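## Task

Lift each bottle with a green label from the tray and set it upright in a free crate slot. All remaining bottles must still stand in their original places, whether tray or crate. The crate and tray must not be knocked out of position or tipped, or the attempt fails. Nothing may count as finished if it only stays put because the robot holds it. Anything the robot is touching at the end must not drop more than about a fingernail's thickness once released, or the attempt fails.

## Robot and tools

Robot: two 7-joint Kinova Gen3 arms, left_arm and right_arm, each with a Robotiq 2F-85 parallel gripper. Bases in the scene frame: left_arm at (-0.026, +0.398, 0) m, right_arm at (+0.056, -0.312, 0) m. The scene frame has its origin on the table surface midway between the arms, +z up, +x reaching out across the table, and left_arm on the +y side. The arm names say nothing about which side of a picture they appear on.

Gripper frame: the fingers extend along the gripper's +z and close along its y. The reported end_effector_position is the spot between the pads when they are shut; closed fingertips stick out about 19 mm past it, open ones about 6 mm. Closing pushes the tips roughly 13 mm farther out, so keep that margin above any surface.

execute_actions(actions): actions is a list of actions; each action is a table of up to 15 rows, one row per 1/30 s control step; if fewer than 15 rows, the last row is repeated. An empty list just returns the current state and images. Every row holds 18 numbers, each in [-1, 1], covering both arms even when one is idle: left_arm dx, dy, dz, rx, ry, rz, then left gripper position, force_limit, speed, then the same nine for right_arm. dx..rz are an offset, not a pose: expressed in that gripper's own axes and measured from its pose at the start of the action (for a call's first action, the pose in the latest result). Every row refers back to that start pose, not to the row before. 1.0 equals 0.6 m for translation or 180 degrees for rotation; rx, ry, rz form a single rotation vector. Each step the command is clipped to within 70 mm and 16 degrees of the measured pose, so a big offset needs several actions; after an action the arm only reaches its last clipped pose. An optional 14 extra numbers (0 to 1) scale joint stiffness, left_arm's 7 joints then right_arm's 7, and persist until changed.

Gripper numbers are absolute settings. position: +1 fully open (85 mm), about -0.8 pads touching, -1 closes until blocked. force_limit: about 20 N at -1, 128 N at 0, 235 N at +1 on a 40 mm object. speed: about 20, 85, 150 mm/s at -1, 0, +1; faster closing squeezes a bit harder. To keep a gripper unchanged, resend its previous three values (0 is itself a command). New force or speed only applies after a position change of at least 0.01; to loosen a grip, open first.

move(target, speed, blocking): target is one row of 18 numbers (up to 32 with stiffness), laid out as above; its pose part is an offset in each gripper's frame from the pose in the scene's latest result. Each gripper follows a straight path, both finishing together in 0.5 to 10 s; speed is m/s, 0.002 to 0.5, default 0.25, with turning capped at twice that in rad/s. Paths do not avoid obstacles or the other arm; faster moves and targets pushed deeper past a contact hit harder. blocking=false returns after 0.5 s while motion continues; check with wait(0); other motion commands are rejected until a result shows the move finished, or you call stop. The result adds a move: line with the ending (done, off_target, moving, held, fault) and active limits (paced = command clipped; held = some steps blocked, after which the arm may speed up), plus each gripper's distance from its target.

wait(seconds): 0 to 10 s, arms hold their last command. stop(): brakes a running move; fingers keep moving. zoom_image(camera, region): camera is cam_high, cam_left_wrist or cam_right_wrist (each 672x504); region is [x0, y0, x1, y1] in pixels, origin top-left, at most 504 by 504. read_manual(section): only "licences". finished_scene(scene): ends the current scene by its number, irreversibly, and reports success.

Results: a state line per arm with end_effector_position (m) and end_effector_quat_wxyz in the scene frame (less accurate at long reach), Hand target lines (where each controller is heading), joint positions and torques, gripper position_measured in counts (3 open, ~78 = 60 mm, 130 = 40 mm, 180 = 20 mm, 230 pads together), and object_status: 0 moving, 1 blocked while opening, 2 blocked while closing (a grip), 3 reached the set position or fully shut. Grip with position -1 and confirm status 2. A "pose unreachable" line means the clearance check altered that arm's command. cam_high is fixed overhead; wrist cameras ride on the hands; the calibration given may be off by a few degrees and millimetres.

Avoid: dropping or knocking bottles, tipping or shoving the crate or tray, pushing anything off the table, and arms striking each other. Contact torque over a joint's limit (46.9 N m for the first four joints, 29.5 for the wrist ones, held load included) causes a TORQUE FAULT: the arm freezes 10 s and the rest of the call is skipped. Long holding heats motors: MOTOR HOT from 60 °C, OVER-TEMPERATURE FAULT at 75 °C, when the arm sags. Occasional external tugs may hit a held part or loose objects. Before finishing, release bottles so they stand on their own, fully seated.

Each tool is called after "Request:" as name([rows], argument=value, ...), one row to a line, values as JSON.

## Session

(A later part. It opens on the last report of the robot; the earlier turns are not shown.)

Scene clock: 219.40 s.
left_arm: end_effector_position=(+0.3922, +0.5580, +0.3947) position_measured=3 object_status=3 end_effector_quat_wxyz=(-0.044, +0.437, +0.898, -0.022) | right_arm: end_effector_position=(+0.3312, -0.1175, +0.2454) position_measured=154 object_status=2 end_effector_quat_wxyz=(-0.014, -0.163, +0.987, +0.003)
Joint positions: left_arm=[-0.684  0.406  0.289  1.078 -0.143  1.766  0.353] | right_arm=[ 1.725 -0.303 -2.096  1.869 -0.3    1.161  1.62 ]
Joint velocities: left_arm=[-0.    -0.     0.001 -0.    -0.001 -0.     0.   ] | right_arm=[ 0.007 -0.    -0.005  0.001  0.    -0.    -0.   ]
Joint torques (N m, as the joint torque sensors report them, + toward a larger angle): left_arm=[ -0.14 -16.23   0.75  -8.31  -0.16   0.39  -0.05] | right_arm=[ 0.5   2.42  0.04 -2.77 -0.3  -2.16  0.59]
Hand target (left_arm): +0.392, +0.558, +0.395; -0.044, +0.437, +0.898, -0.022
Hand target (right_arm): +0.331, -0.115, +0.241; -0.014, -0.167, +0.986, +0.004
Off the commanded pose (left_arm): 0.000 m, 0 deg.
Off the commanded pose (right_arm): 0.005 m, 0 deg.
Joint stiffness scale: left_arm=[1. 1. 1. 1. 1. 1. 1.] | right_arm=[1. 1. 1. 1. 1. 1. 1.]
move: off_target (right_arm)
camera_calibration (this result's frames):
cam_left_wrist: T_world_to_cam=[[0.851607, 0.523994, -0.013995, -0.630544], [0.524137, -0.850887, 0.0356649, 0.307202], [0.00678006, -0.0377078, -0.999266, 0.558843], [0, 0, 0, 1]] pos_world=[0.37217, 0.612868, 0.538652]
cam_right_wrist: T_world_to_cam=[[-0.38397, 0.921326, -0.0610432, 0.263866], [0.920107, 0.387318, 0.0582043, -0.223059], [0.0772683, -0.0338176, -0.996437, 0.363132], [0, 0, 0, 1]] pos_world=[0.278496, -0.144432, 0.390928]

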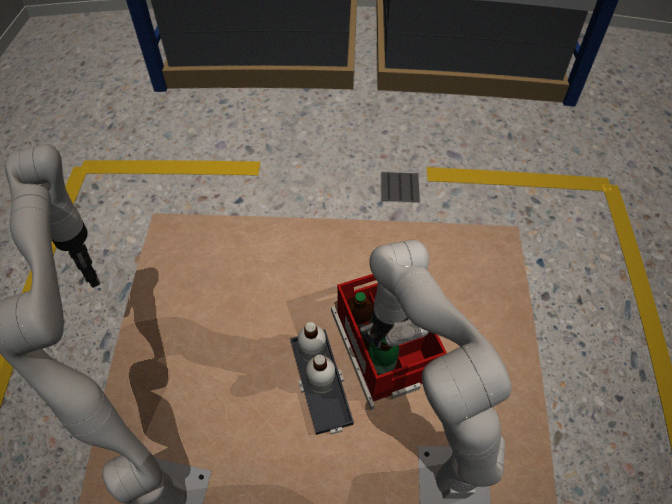

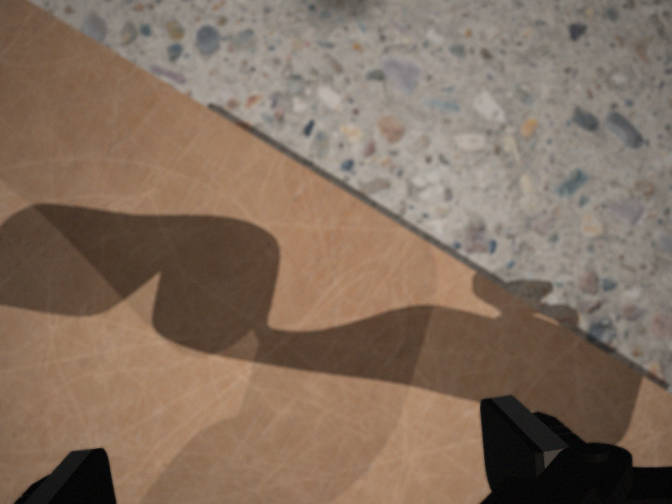

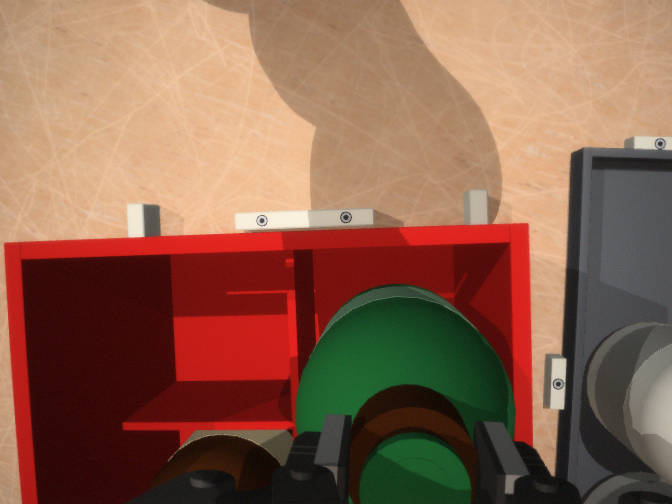

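Request:
move(target=[0,0,0,0,0,0,1,0,0, 0.017,0.005,-0.02,0,0,0,-1,0,-0.3], speed=0.02)

Request:
move(target=[0,0,0,0,0,0,1,0,0, 0,0,0.06,0,0,0,-1,0,-0.3], speed=0.02)

Scene clock: 232.43 s.
left_arm: end_effector_position=(+0.3922, +0.5580, +0.3947) position_measured=3 object_status=3 end_effector_quat_wxyz=(-0.044, +0.437, +0.898, -0.022) | right_arm: end_effector_position=(+0.3227, -0.1191, +0.2560) position_measured=154 object_status=2 end_effector_quat_wxyz=(-0.013, -0.166, +0.986, +0.002)
Joint positions: left_arm=[-0.684  0.406  0.289  1.078 -0.143  1.766  0.353] | right_arm=[ 1.671 -0.264 -2.076  1.868 -0.26   1.181  1.574]
Joint velocities: left_arm=[ 0.     0.001 -0.     0.    -0.001  0.     0.001] | right_arm=[-0.01   0.006  0.001 -0.     0.008  0.    -0.004]
Joint torques (N m, as the joint torque sensors report them, + toward a larger angle): left_arm=[ -0.04 -16.16   0.81  -8.24   0.03   0.26  -0.21] | right_arm=[-2.07 10.89 -0.08 -9.4  -1.57  0.87  0.39]
Hand target (left_arm): +0.392, +0.558, +0.395; -0.044, +0.437, +0.898, -0.022
Hand target (right_arm): +0.321, -0.118, +0.258; -0.015, -0.163, +0.987, +0.003
Off the commanded pose (left_arm): 0.000 m, 0 deg.
Off the commanded pose (right_arm): 0.003 m, 0 deg.
Joint stiffness scale: left_arm=[1. 1. 1. 1. 1. 1. 1.] | right_arm=[1. 1. 1. 1. 1. 1. 1.]
move: done
camera_calibration (this result's frames):
cam_left_wrist: T_world_to_cam=[[0.851607, 0.523994, -0.0139949, -0.630544], [0.524137, -0.850887, 0.0356649, 0.307202], [0.00678015, -0.0377077, -0.999266, 0.558843], [0, 0, 0, 1]] pos_world=[0.37217, 0.612868, 0.538652]
cam_right_wrist: T_world_to_cam=[[-0.389372, 0.918832, -0.0643259, 0.265077], [0.917568, 0.393033, 0.0599493, -0.21414], [0.0803655, -0.0356808, -0.996127, 0.372983], [0, 0, 0, 1]] pos_world=[0.269727, -0.146089, 0.401428]

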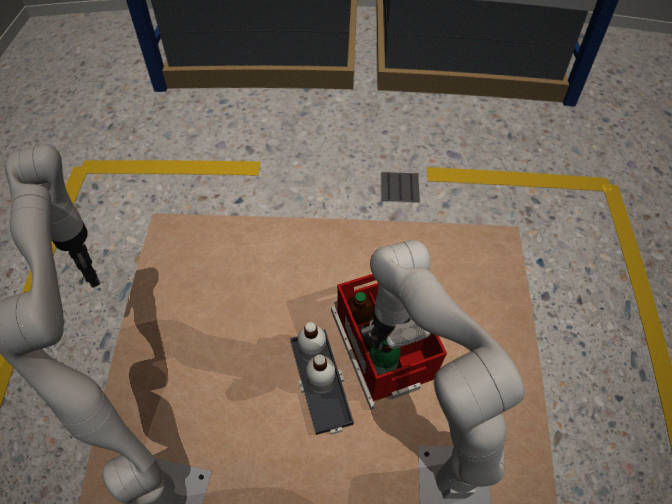

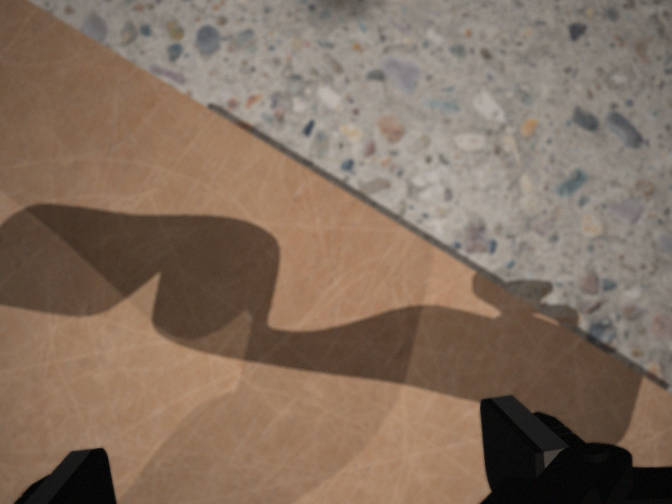

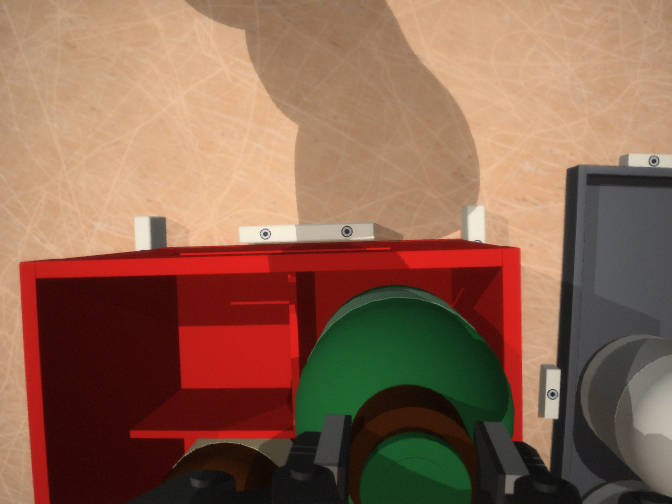

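Scene clock: 234.50 s.
left_arm: end_effector_position=(+0.3922, +0.5580, +0.3947) position_measured=3 object_status=3 end_effector_quat_wxyz=(-0.044, +0.437, +0.898, -0.022) | right_arm: end_effector_position=(+0.3218, -0.1209, +0.2214) position_measured=154 object_status=2 end_effector_quat_wxyz=(-0.013, -0.162, +0.987, -0.001)
Joint positions: left_arm=[-0.684  0.406  0.289  1.078 -0.143  1.766  0.353] | right_arm=[ 1.73  -0.308 -2.127  1.945 -0.304  1.077  1.615]
Joint velocities: left_arm=[-0.    -0.001  0.002 -0.     0.001 -0.    -0.   ] | right_arm=[ 0.013  0.001 -0.012  0.002 -0.    -0.003 -0.001]
Joint torques (N m, as the joint torque sensors report them, + toward a larger angle): left_arm=[ -0.24 -16.32   0.78  -8.42   0.05   0.25   0.  ] | right_arm=[-0.42  9.88  2.53 -8.21 -0.07  0.49  0.37]
Hand target (left_arm): +0.392, +0.558, +0.395; -0.044, +0.437, +0.898, -0.022
Hand target (right_arm): +0.322, -0.119, +0.220; -0.013, -0.166, +0.986, +0.002
Off the commanded pose (left_arm): 0.000 m, 0 deg.
Off the commanded pose (right_arm): 0.002 m, 0 deg.
Joint stiffness scale: left_arm=[1. 1. 1. 1. 1. 1. 1.] | right_arm=[1. 1. 1. 1. 1. 1. 1.]
move: done
camera_calibration (this result's frames):
cam_left_wrist: T_world_to_cam=[[0.851607, 0.523994, -0.013995, -0.630544], [0.524137, -0.850887, 0.0356647, 0.307202], [0.00677988, -0.0377076, -0.999266, 0.558843], [0, 0, 0, 1]] pos_world=[0.37217, 0.612868, 0.538652]
cam_right_wrist: T_world_to_cam=[[-0.382799, 0.921265, -0.068814, 0.263323], [0.920329, 0.386768, 0.058353, -0.211849], [0.0803736, -0.0409941, -0.995921, 0.337872], [0, 0, 0, 1]] pos_world=[0.268615, -0.146803, 0.366976]

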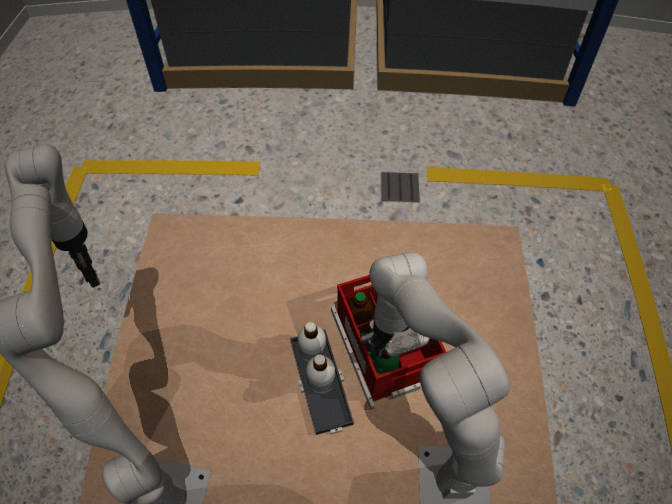

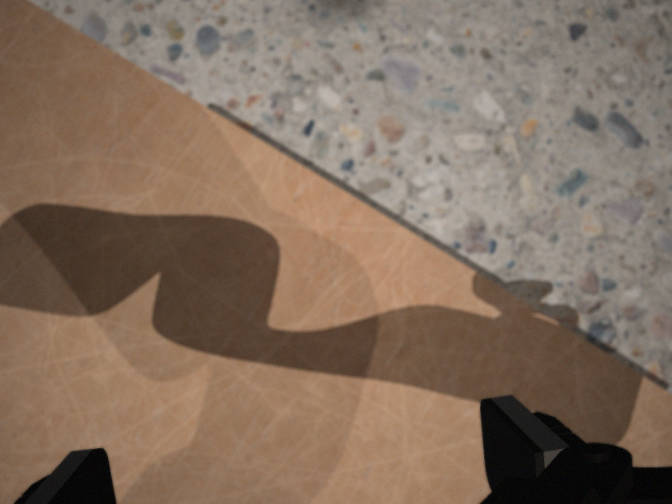

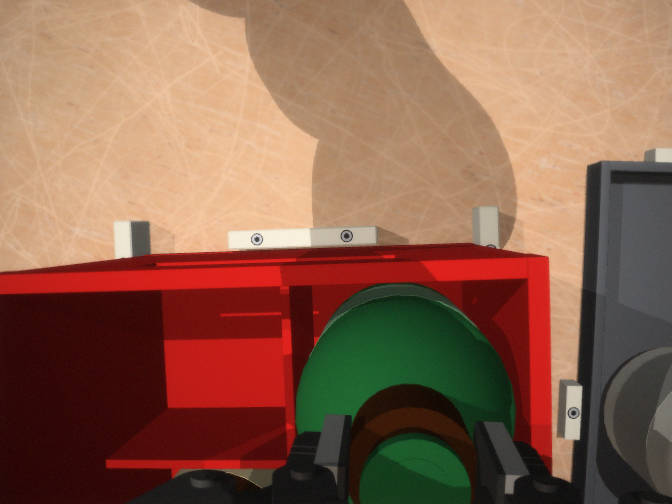

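Past the dividers with free torques. Continue down to about z=0.175.

Request:
move(target=[0,0,0,0,0,0,1,0,0, 0,0,0.075,0,0,0,-1,0,-0.3], speed=0.02)

Scene clock: 241.10 s.
left_arm: end_effector_position=(+0.3922, +0.5580, +0.3947) position_measured=3 object_status=3 end_effector_quat_wxyz=(-0.044, +0.437, +0.898, -0.022) | right_arm: end_effector_position=(+0.3206, -0.1225, +0.1779) position_measured=154 object_status=2 end_effector_quat_wxyz=(-0.014, -0.159, +0.987, -0.003)
Joint positions: left_arm=[-0.684  0.406  0.289  1.078 -0.143  1.766  0.353] | right_arm=[ 1.819 -0.371 -2.215  2.032 -0.37   0.943  1.676]
Joint velocities: left_arm=[ 0.001  0.     0.    -0.    -0.001  0.    -0.   ] | right_arm=[ 0.015 -0.    -0.014  0.003 -0.    -0.004 -0.001]
Joint torques (N m, as the joint torque sensors report them, + toward a larger angle): left_arm=[ -0.07 -16.37   0.75  -8.53  -0.08   0.3   -0.26] | right_arm=[ 0.29 11.46  2.33 -7.05  0.05  0.8   0.39]
Hand target (left_arm): +0.392, +0.558, +0.395; -0.044, +0.437, +0.898, -0.022
Hand target (right_arm): +0.321, -0.121, +0.176; -0.013, -0.162, +0.987, -0.001
Off the commanded pose (left_arm): 0.000 m, 0 deg.
Off the commanded pose (right_arm): 0.002 m, 0 deg.
Joint stiffness scale: left_arm=[1. 1. 1. 1. 1. 1. 1.] | right_arm=[1. 1. 1. 1. 1. 1. 1.]
move: done
camera_calibration (this result's frames):
cam_left_wrist: T_world_to_cam=[[0.851607, 0.523994, -0.0139948, -0.630544], [0.524137, -0.850887, 0.035665, 0.307202], [0.00678024, -0.0377078, -0.999266, 0.558843], [0, 0, 0, 1]] pos_world=[0.37217, 0.612868, 0.538652]
cam_right_wrist: T_world_to_cam=[[-0.377277, 0.923254, -0.072552, 0.260445], [0.922622, 0.381489, 0.0568773, -0.208773], [0.08019, -0.0454795, -0.995742, 0.293991], [0, 0, 0, 1]] pos_world=[0.267303, -0.147441, 0.323509]

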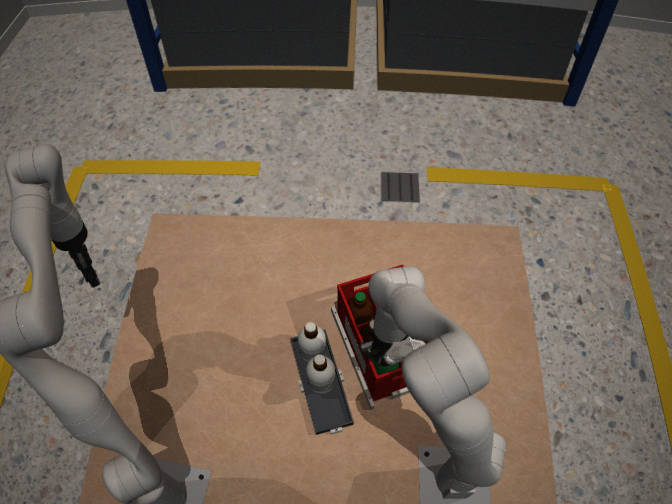

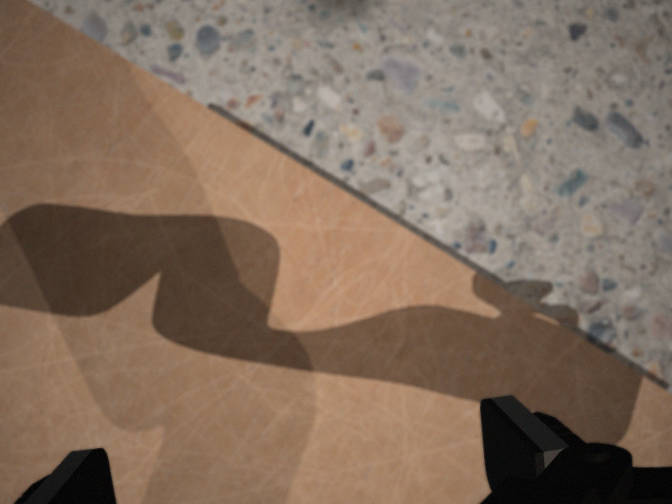

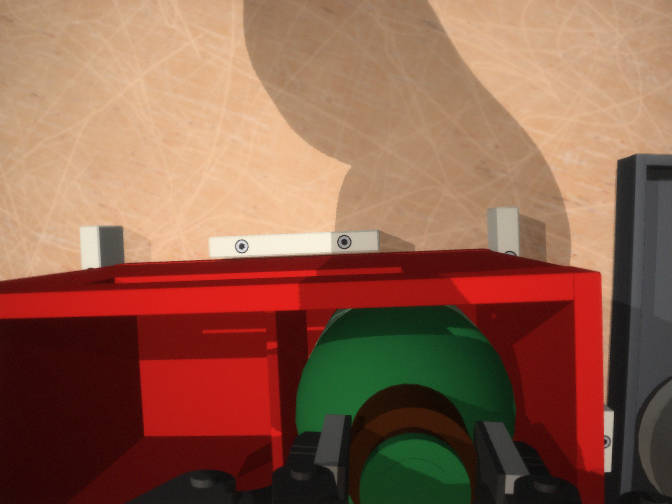

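Continuing the slow descent toward the slot floor, still gripping.

Request:
move(target=[0,0,0,0,0,0,1,0,0, 0,0,-0.005,0,0,0,-1,0,-0.3], speed=0.02)

Scene clock: 244.77 s.
left_arm: end_effector_position=(+0.3922, +0.5580, +0.3947) position_measured=3 object_status=3 end_effector_quat_wxyz=(-0.044, +0.437, +0.898, -0.022) | right_arm: end_effector_position=(+0.3207, -0.1209, +0.1795) position_measured=154 object_status=2 end_effector_quat_wxyz=(-0.013, -0.161, +0.987, -0.001)
Joint positions: left_arm=[-0.684  0.406  0.289  1.078 -0.143  1.766  0.353] | right_arm=[ 1.816 -0.367 -2.215  2.029 -0.37   0.946  1.676]
Joint velocities: left_arm=[ 0.001 -0.001  0.001 -0.     0.001 -0.     0.   ] | right_arm=[-0.004 -0.001  0.004 -0.001  0.     0.001 -0.   ]
Joint torques (N m, as the joint torque sensors report them, + toward a larger angle): left_arm=[ -0.09 -16.48   0.56  -8.67   0.04   0.28  -0.29] | right_arm=[-0.43 11.52  2.3  -7.3  -0.03  0.24  0.56]
Hand target (left_arm): +0.392, +0.558, +0.395; -0.044, +0.437, +0.898, -0.022
Hand target (right_arm): +0.321, -0.122, +0.181; -0.014, -0.159, +0.987, -0.002
Off the commanded pose (left_arm): 0.000 m, 0 deg.
Off the commanded pose (right_arm): 0.002 m, 0 deg.
Joint stiffness scale: left_arm=[1. 1. 1. 1. 1. 1. 1.] | right_arm=[1. 1. 1. 1. 1. 1. 1.]
move: done
camera_calibration (this result's frames):
cam_left_wrist: T_world_to_cam=[[0.851607, 0.523993, -0.0139952, -0.630543], [0.524137, -0.850887, 0.035665, 0.307202], [0.00677991, -0.037708, -0.999266, 0.558843], [0, 0, 0, 1]] pos_world=[0.37217, 0.612868, 0.538652]
cam_right_wrist: T_world_to_cam=[[-0.37992, 0.922436, -0.0690782, 0.259286], [0.921505, 0.383924, 0.058583, -0.209124], [0.0805598, -0.041399, -0.99589, 0.296039], [0, 0, 0, 1]] pos_world=[0.267367, -0.146631, 0.324984]

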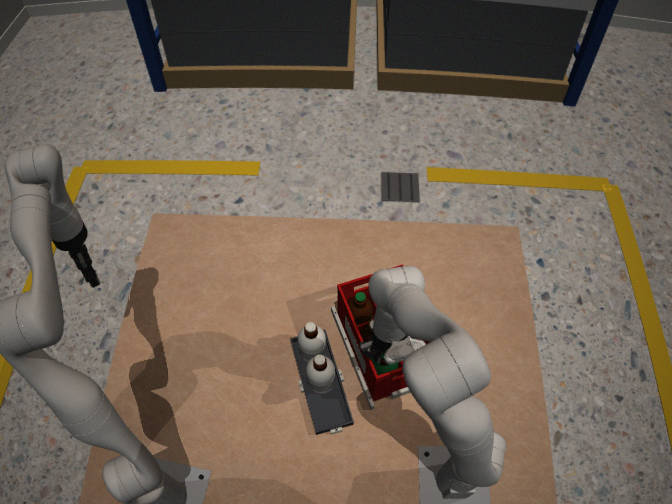

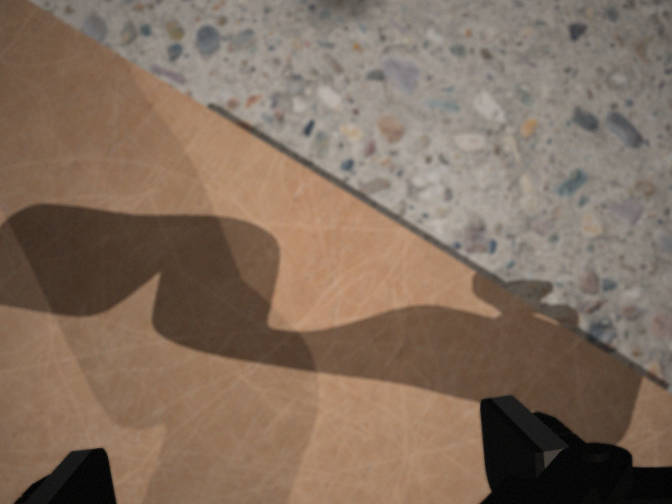

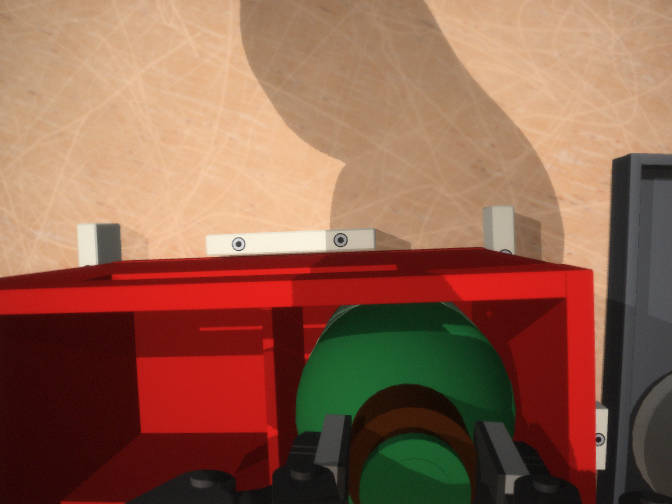

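That step went slightly up instead of down because I got the sign wrong. I'll lower 1.5 cm and then release.

Request:
execute_actions([
  [[0,0,0,0,0,0,1,0,0, 0,0,0.01,0,0,0,-1,0,-0.3],[0,0,0,0,0,0,1,0,0, 0,0,0.018,0,0,0,-1,0,-0.3],[0,0,0,0,0,0,1,0,0, 0,0,0.025,0,0,0,-1,0,-0.3]],
  [[0,0,0,0,0,0,1,0,0, 0,0,0,0,0,0,0.05,0,-0.3]],
  [[0,0,0,0,0,0,1,0,0, 0,0,0,0,0,0,0.05,0,-0.3]],
])

Request:
move(target=[0,0,0,0,0,0,1,0,0, 0,0,-0.4,0,0,0,0.05,0,-0.3], speed=0.12)

Scene clock: 254.47 s.
left_arm: end_effector_position=(+0.3922, +0.5580, +0.3947) position_measured=3 object_status=3 end_effector_quat_wxyz=(-0.044, +0.437, +0.898, -0.022) | right_arm: end_effector_position=(+0.3202, -0.1221, +0.1659) position_measured=123 object_status=3 end_effector_quat_wxyz=(-0.014, -0.158, +0.987, -0.002)
Joint positions: left_arm=[-0.684  0.406  0.289  1.078 -0.143  1.766  0.353] | right_arm=[ 1.842 -0.391 -2.239  2.053 -0.394  0.906  1.696]
Joint velocities: left_arm=[-0.    -0.001 -0.    -0.    -0.001 -0.     0.   ] | right_arm=[ 0.    -0.     0.001  0.001 -0.001 -0.     0.001]
Joint torques (N m, as the joint torque sensors report them, + toward a larger angle): left_arm=[  0.   -16.59   0.81  -8.62  -0.01   0.52  -0.06] | right_arm=[-0.07 10.04  1.96 -5.79 -0.19  0.43  0.51]
Hand target (left_arm): +0.392, +0.558, +0.395; -0.044, +0.437, +0.898, -0.022
Hand target (right_arm): +0.320, -0.122, +0.166; -0.014, -0.158, +0.987, -0.002
Off the commanded pose (left_arm): 0.000 m, 0 deg.
Off the commanded pose (right_arm): 0.000 m, 0 deg.
Joint stiffness scale: left_arm=[1. 1. 1. 1. 1. 1. 1.] | right_arm=[1. 1. 1. 1. 1. 1. 1.]
camera_calibration (this result's frames):
cam_left_wrist: T_world_to_cam=[[0.851607, 0.523994, -0.0139952, -0.630544], [0.524137, -0.850887, 0.0356649, 0.307202], [0.00677989, -0.0377079, -0.999266, 0.558843], [0, 0, 0, 1]] pos_world=[0.37217, 0.612868, 0.538652]
cam_right_wrist: T_world_to_cam=[[-0.374873, 0.924269, -0.0720896, 0.258362], [0.923601, 0.379064, 0.057205, -0.208524], [0.0801993, -0.0451374, -0.995756, 0.282197], [0, 0, 0, 1]] pos_world=[0.266814, -0.147014, 0.311554]

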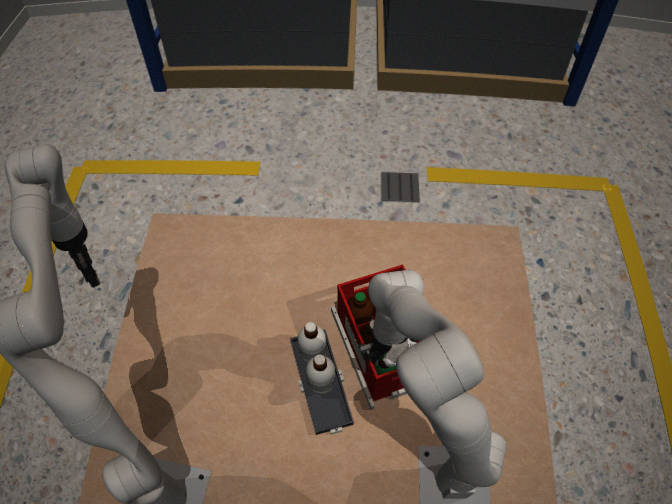

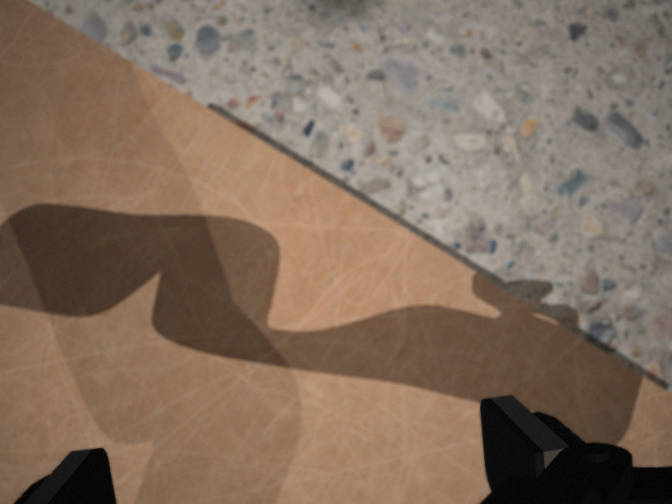

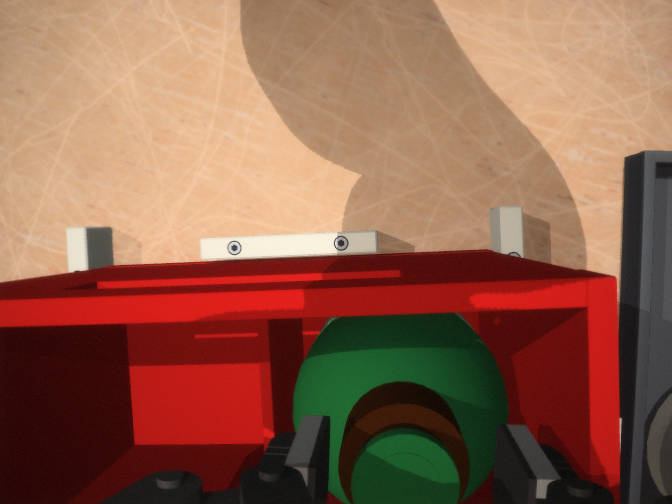

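Scene clock: 256.90 s.
left_arm: end_effector_position=(+0.3922, +0.5580, +0.3947) position_measured=3 object_status=3 end_effector_quat_wxyz=(-0.044, +0.437, +0.898, -0.022) | right_arm: end_effector_position=(+0.3249, -0.1167, +0.4053) position_measured=123 object_status=3 end_effector_quat_wxyz=(-0.013, -0.166, +0.986, +0.001)
Joint positions: left_arm=[-0.684  0.406  0.289  1.078 -0.143  1.766  0.353] | right_arm=[ 1.666 -0.143 -2.125  1.451 -0.132  1.639  1.417]
Joint velocities: left_arm=[-0.    -0.001  0.     0.001 -0.001  0.    -0.001] | right_arm=[ 0.001 -0.002  0.001 -0.002  0.001  0.001 -0.001]
Joint torques (N m, as the joint torque sensors report them, + toward a larger angle): left_arm=[ -0.11 -16.16   0.62  -8.55   0.07   0.52  -0.29] | right_arm=[-0.03  7.23  1.04 -8.26  0.09  0.37  0.53]
Hand target (left_arm): +0.392, +0.558, +0.395; -0.044, +0.437, +0.898, -0.022
Hand target (right_arm): +0.326, -0.120, +0.406; -0.014, -0.159, +0.987, -0.002
Off the commanded pose (left_arm): 0.000 m, 0 deg.
Off the commanded pose (right_arm): 0.004 m, 1 deg.
Joint stiffness scale: left_arm=[1. 1. 1. 1. 1. 1. 1.] | right_arm=[1. 1. 1. 1. 1. 1. 1.]
move: off_target (right_arm)
camera_calibration (this result's frames):
cam_left_wrist: T_world_to_cam=[[0.851607, 0.523994, -0.013995, -0.630544], [0.524137, -0.850887, 0.0356648, 0.307202], [0.00677994, -0.0377077, -0.999266, 0.558843], [0, 0, 0, 1]] pos_world=[0.37217, 0.612868, 0.538652]
cam_right_wrist: T_world_to_cam=[[-0.388747, 0.918949, -0.0663941, 0.273997], [0.917814, 0.392553, 0.0593207, -0.226], [0.0805759, -0.0378767, -0.996029, 0.521227], [0, 0, 0, 1]] pos_world=[0.271943, -0.14333, 0.550755]

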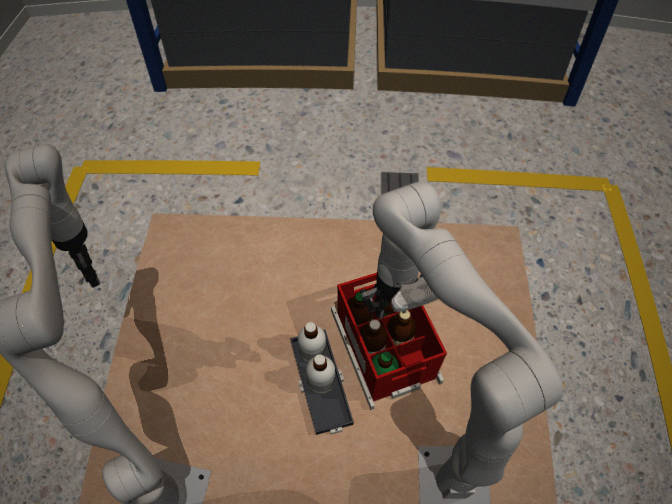

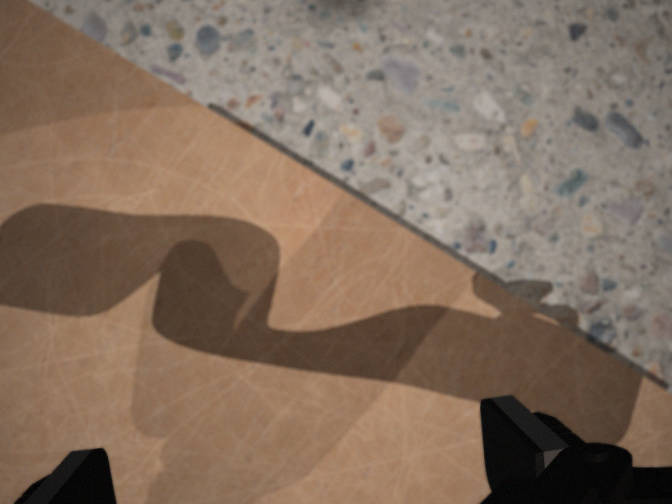

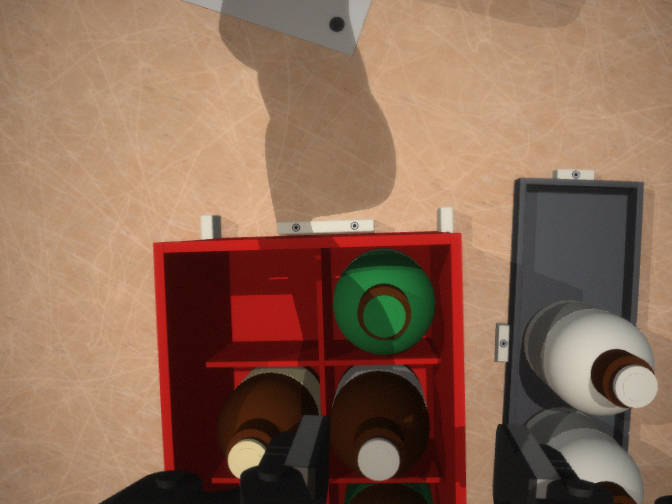

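The green bottle is upright in its slot.

Request:
finished_scene(scene=2)

The scene is finished: the task was done.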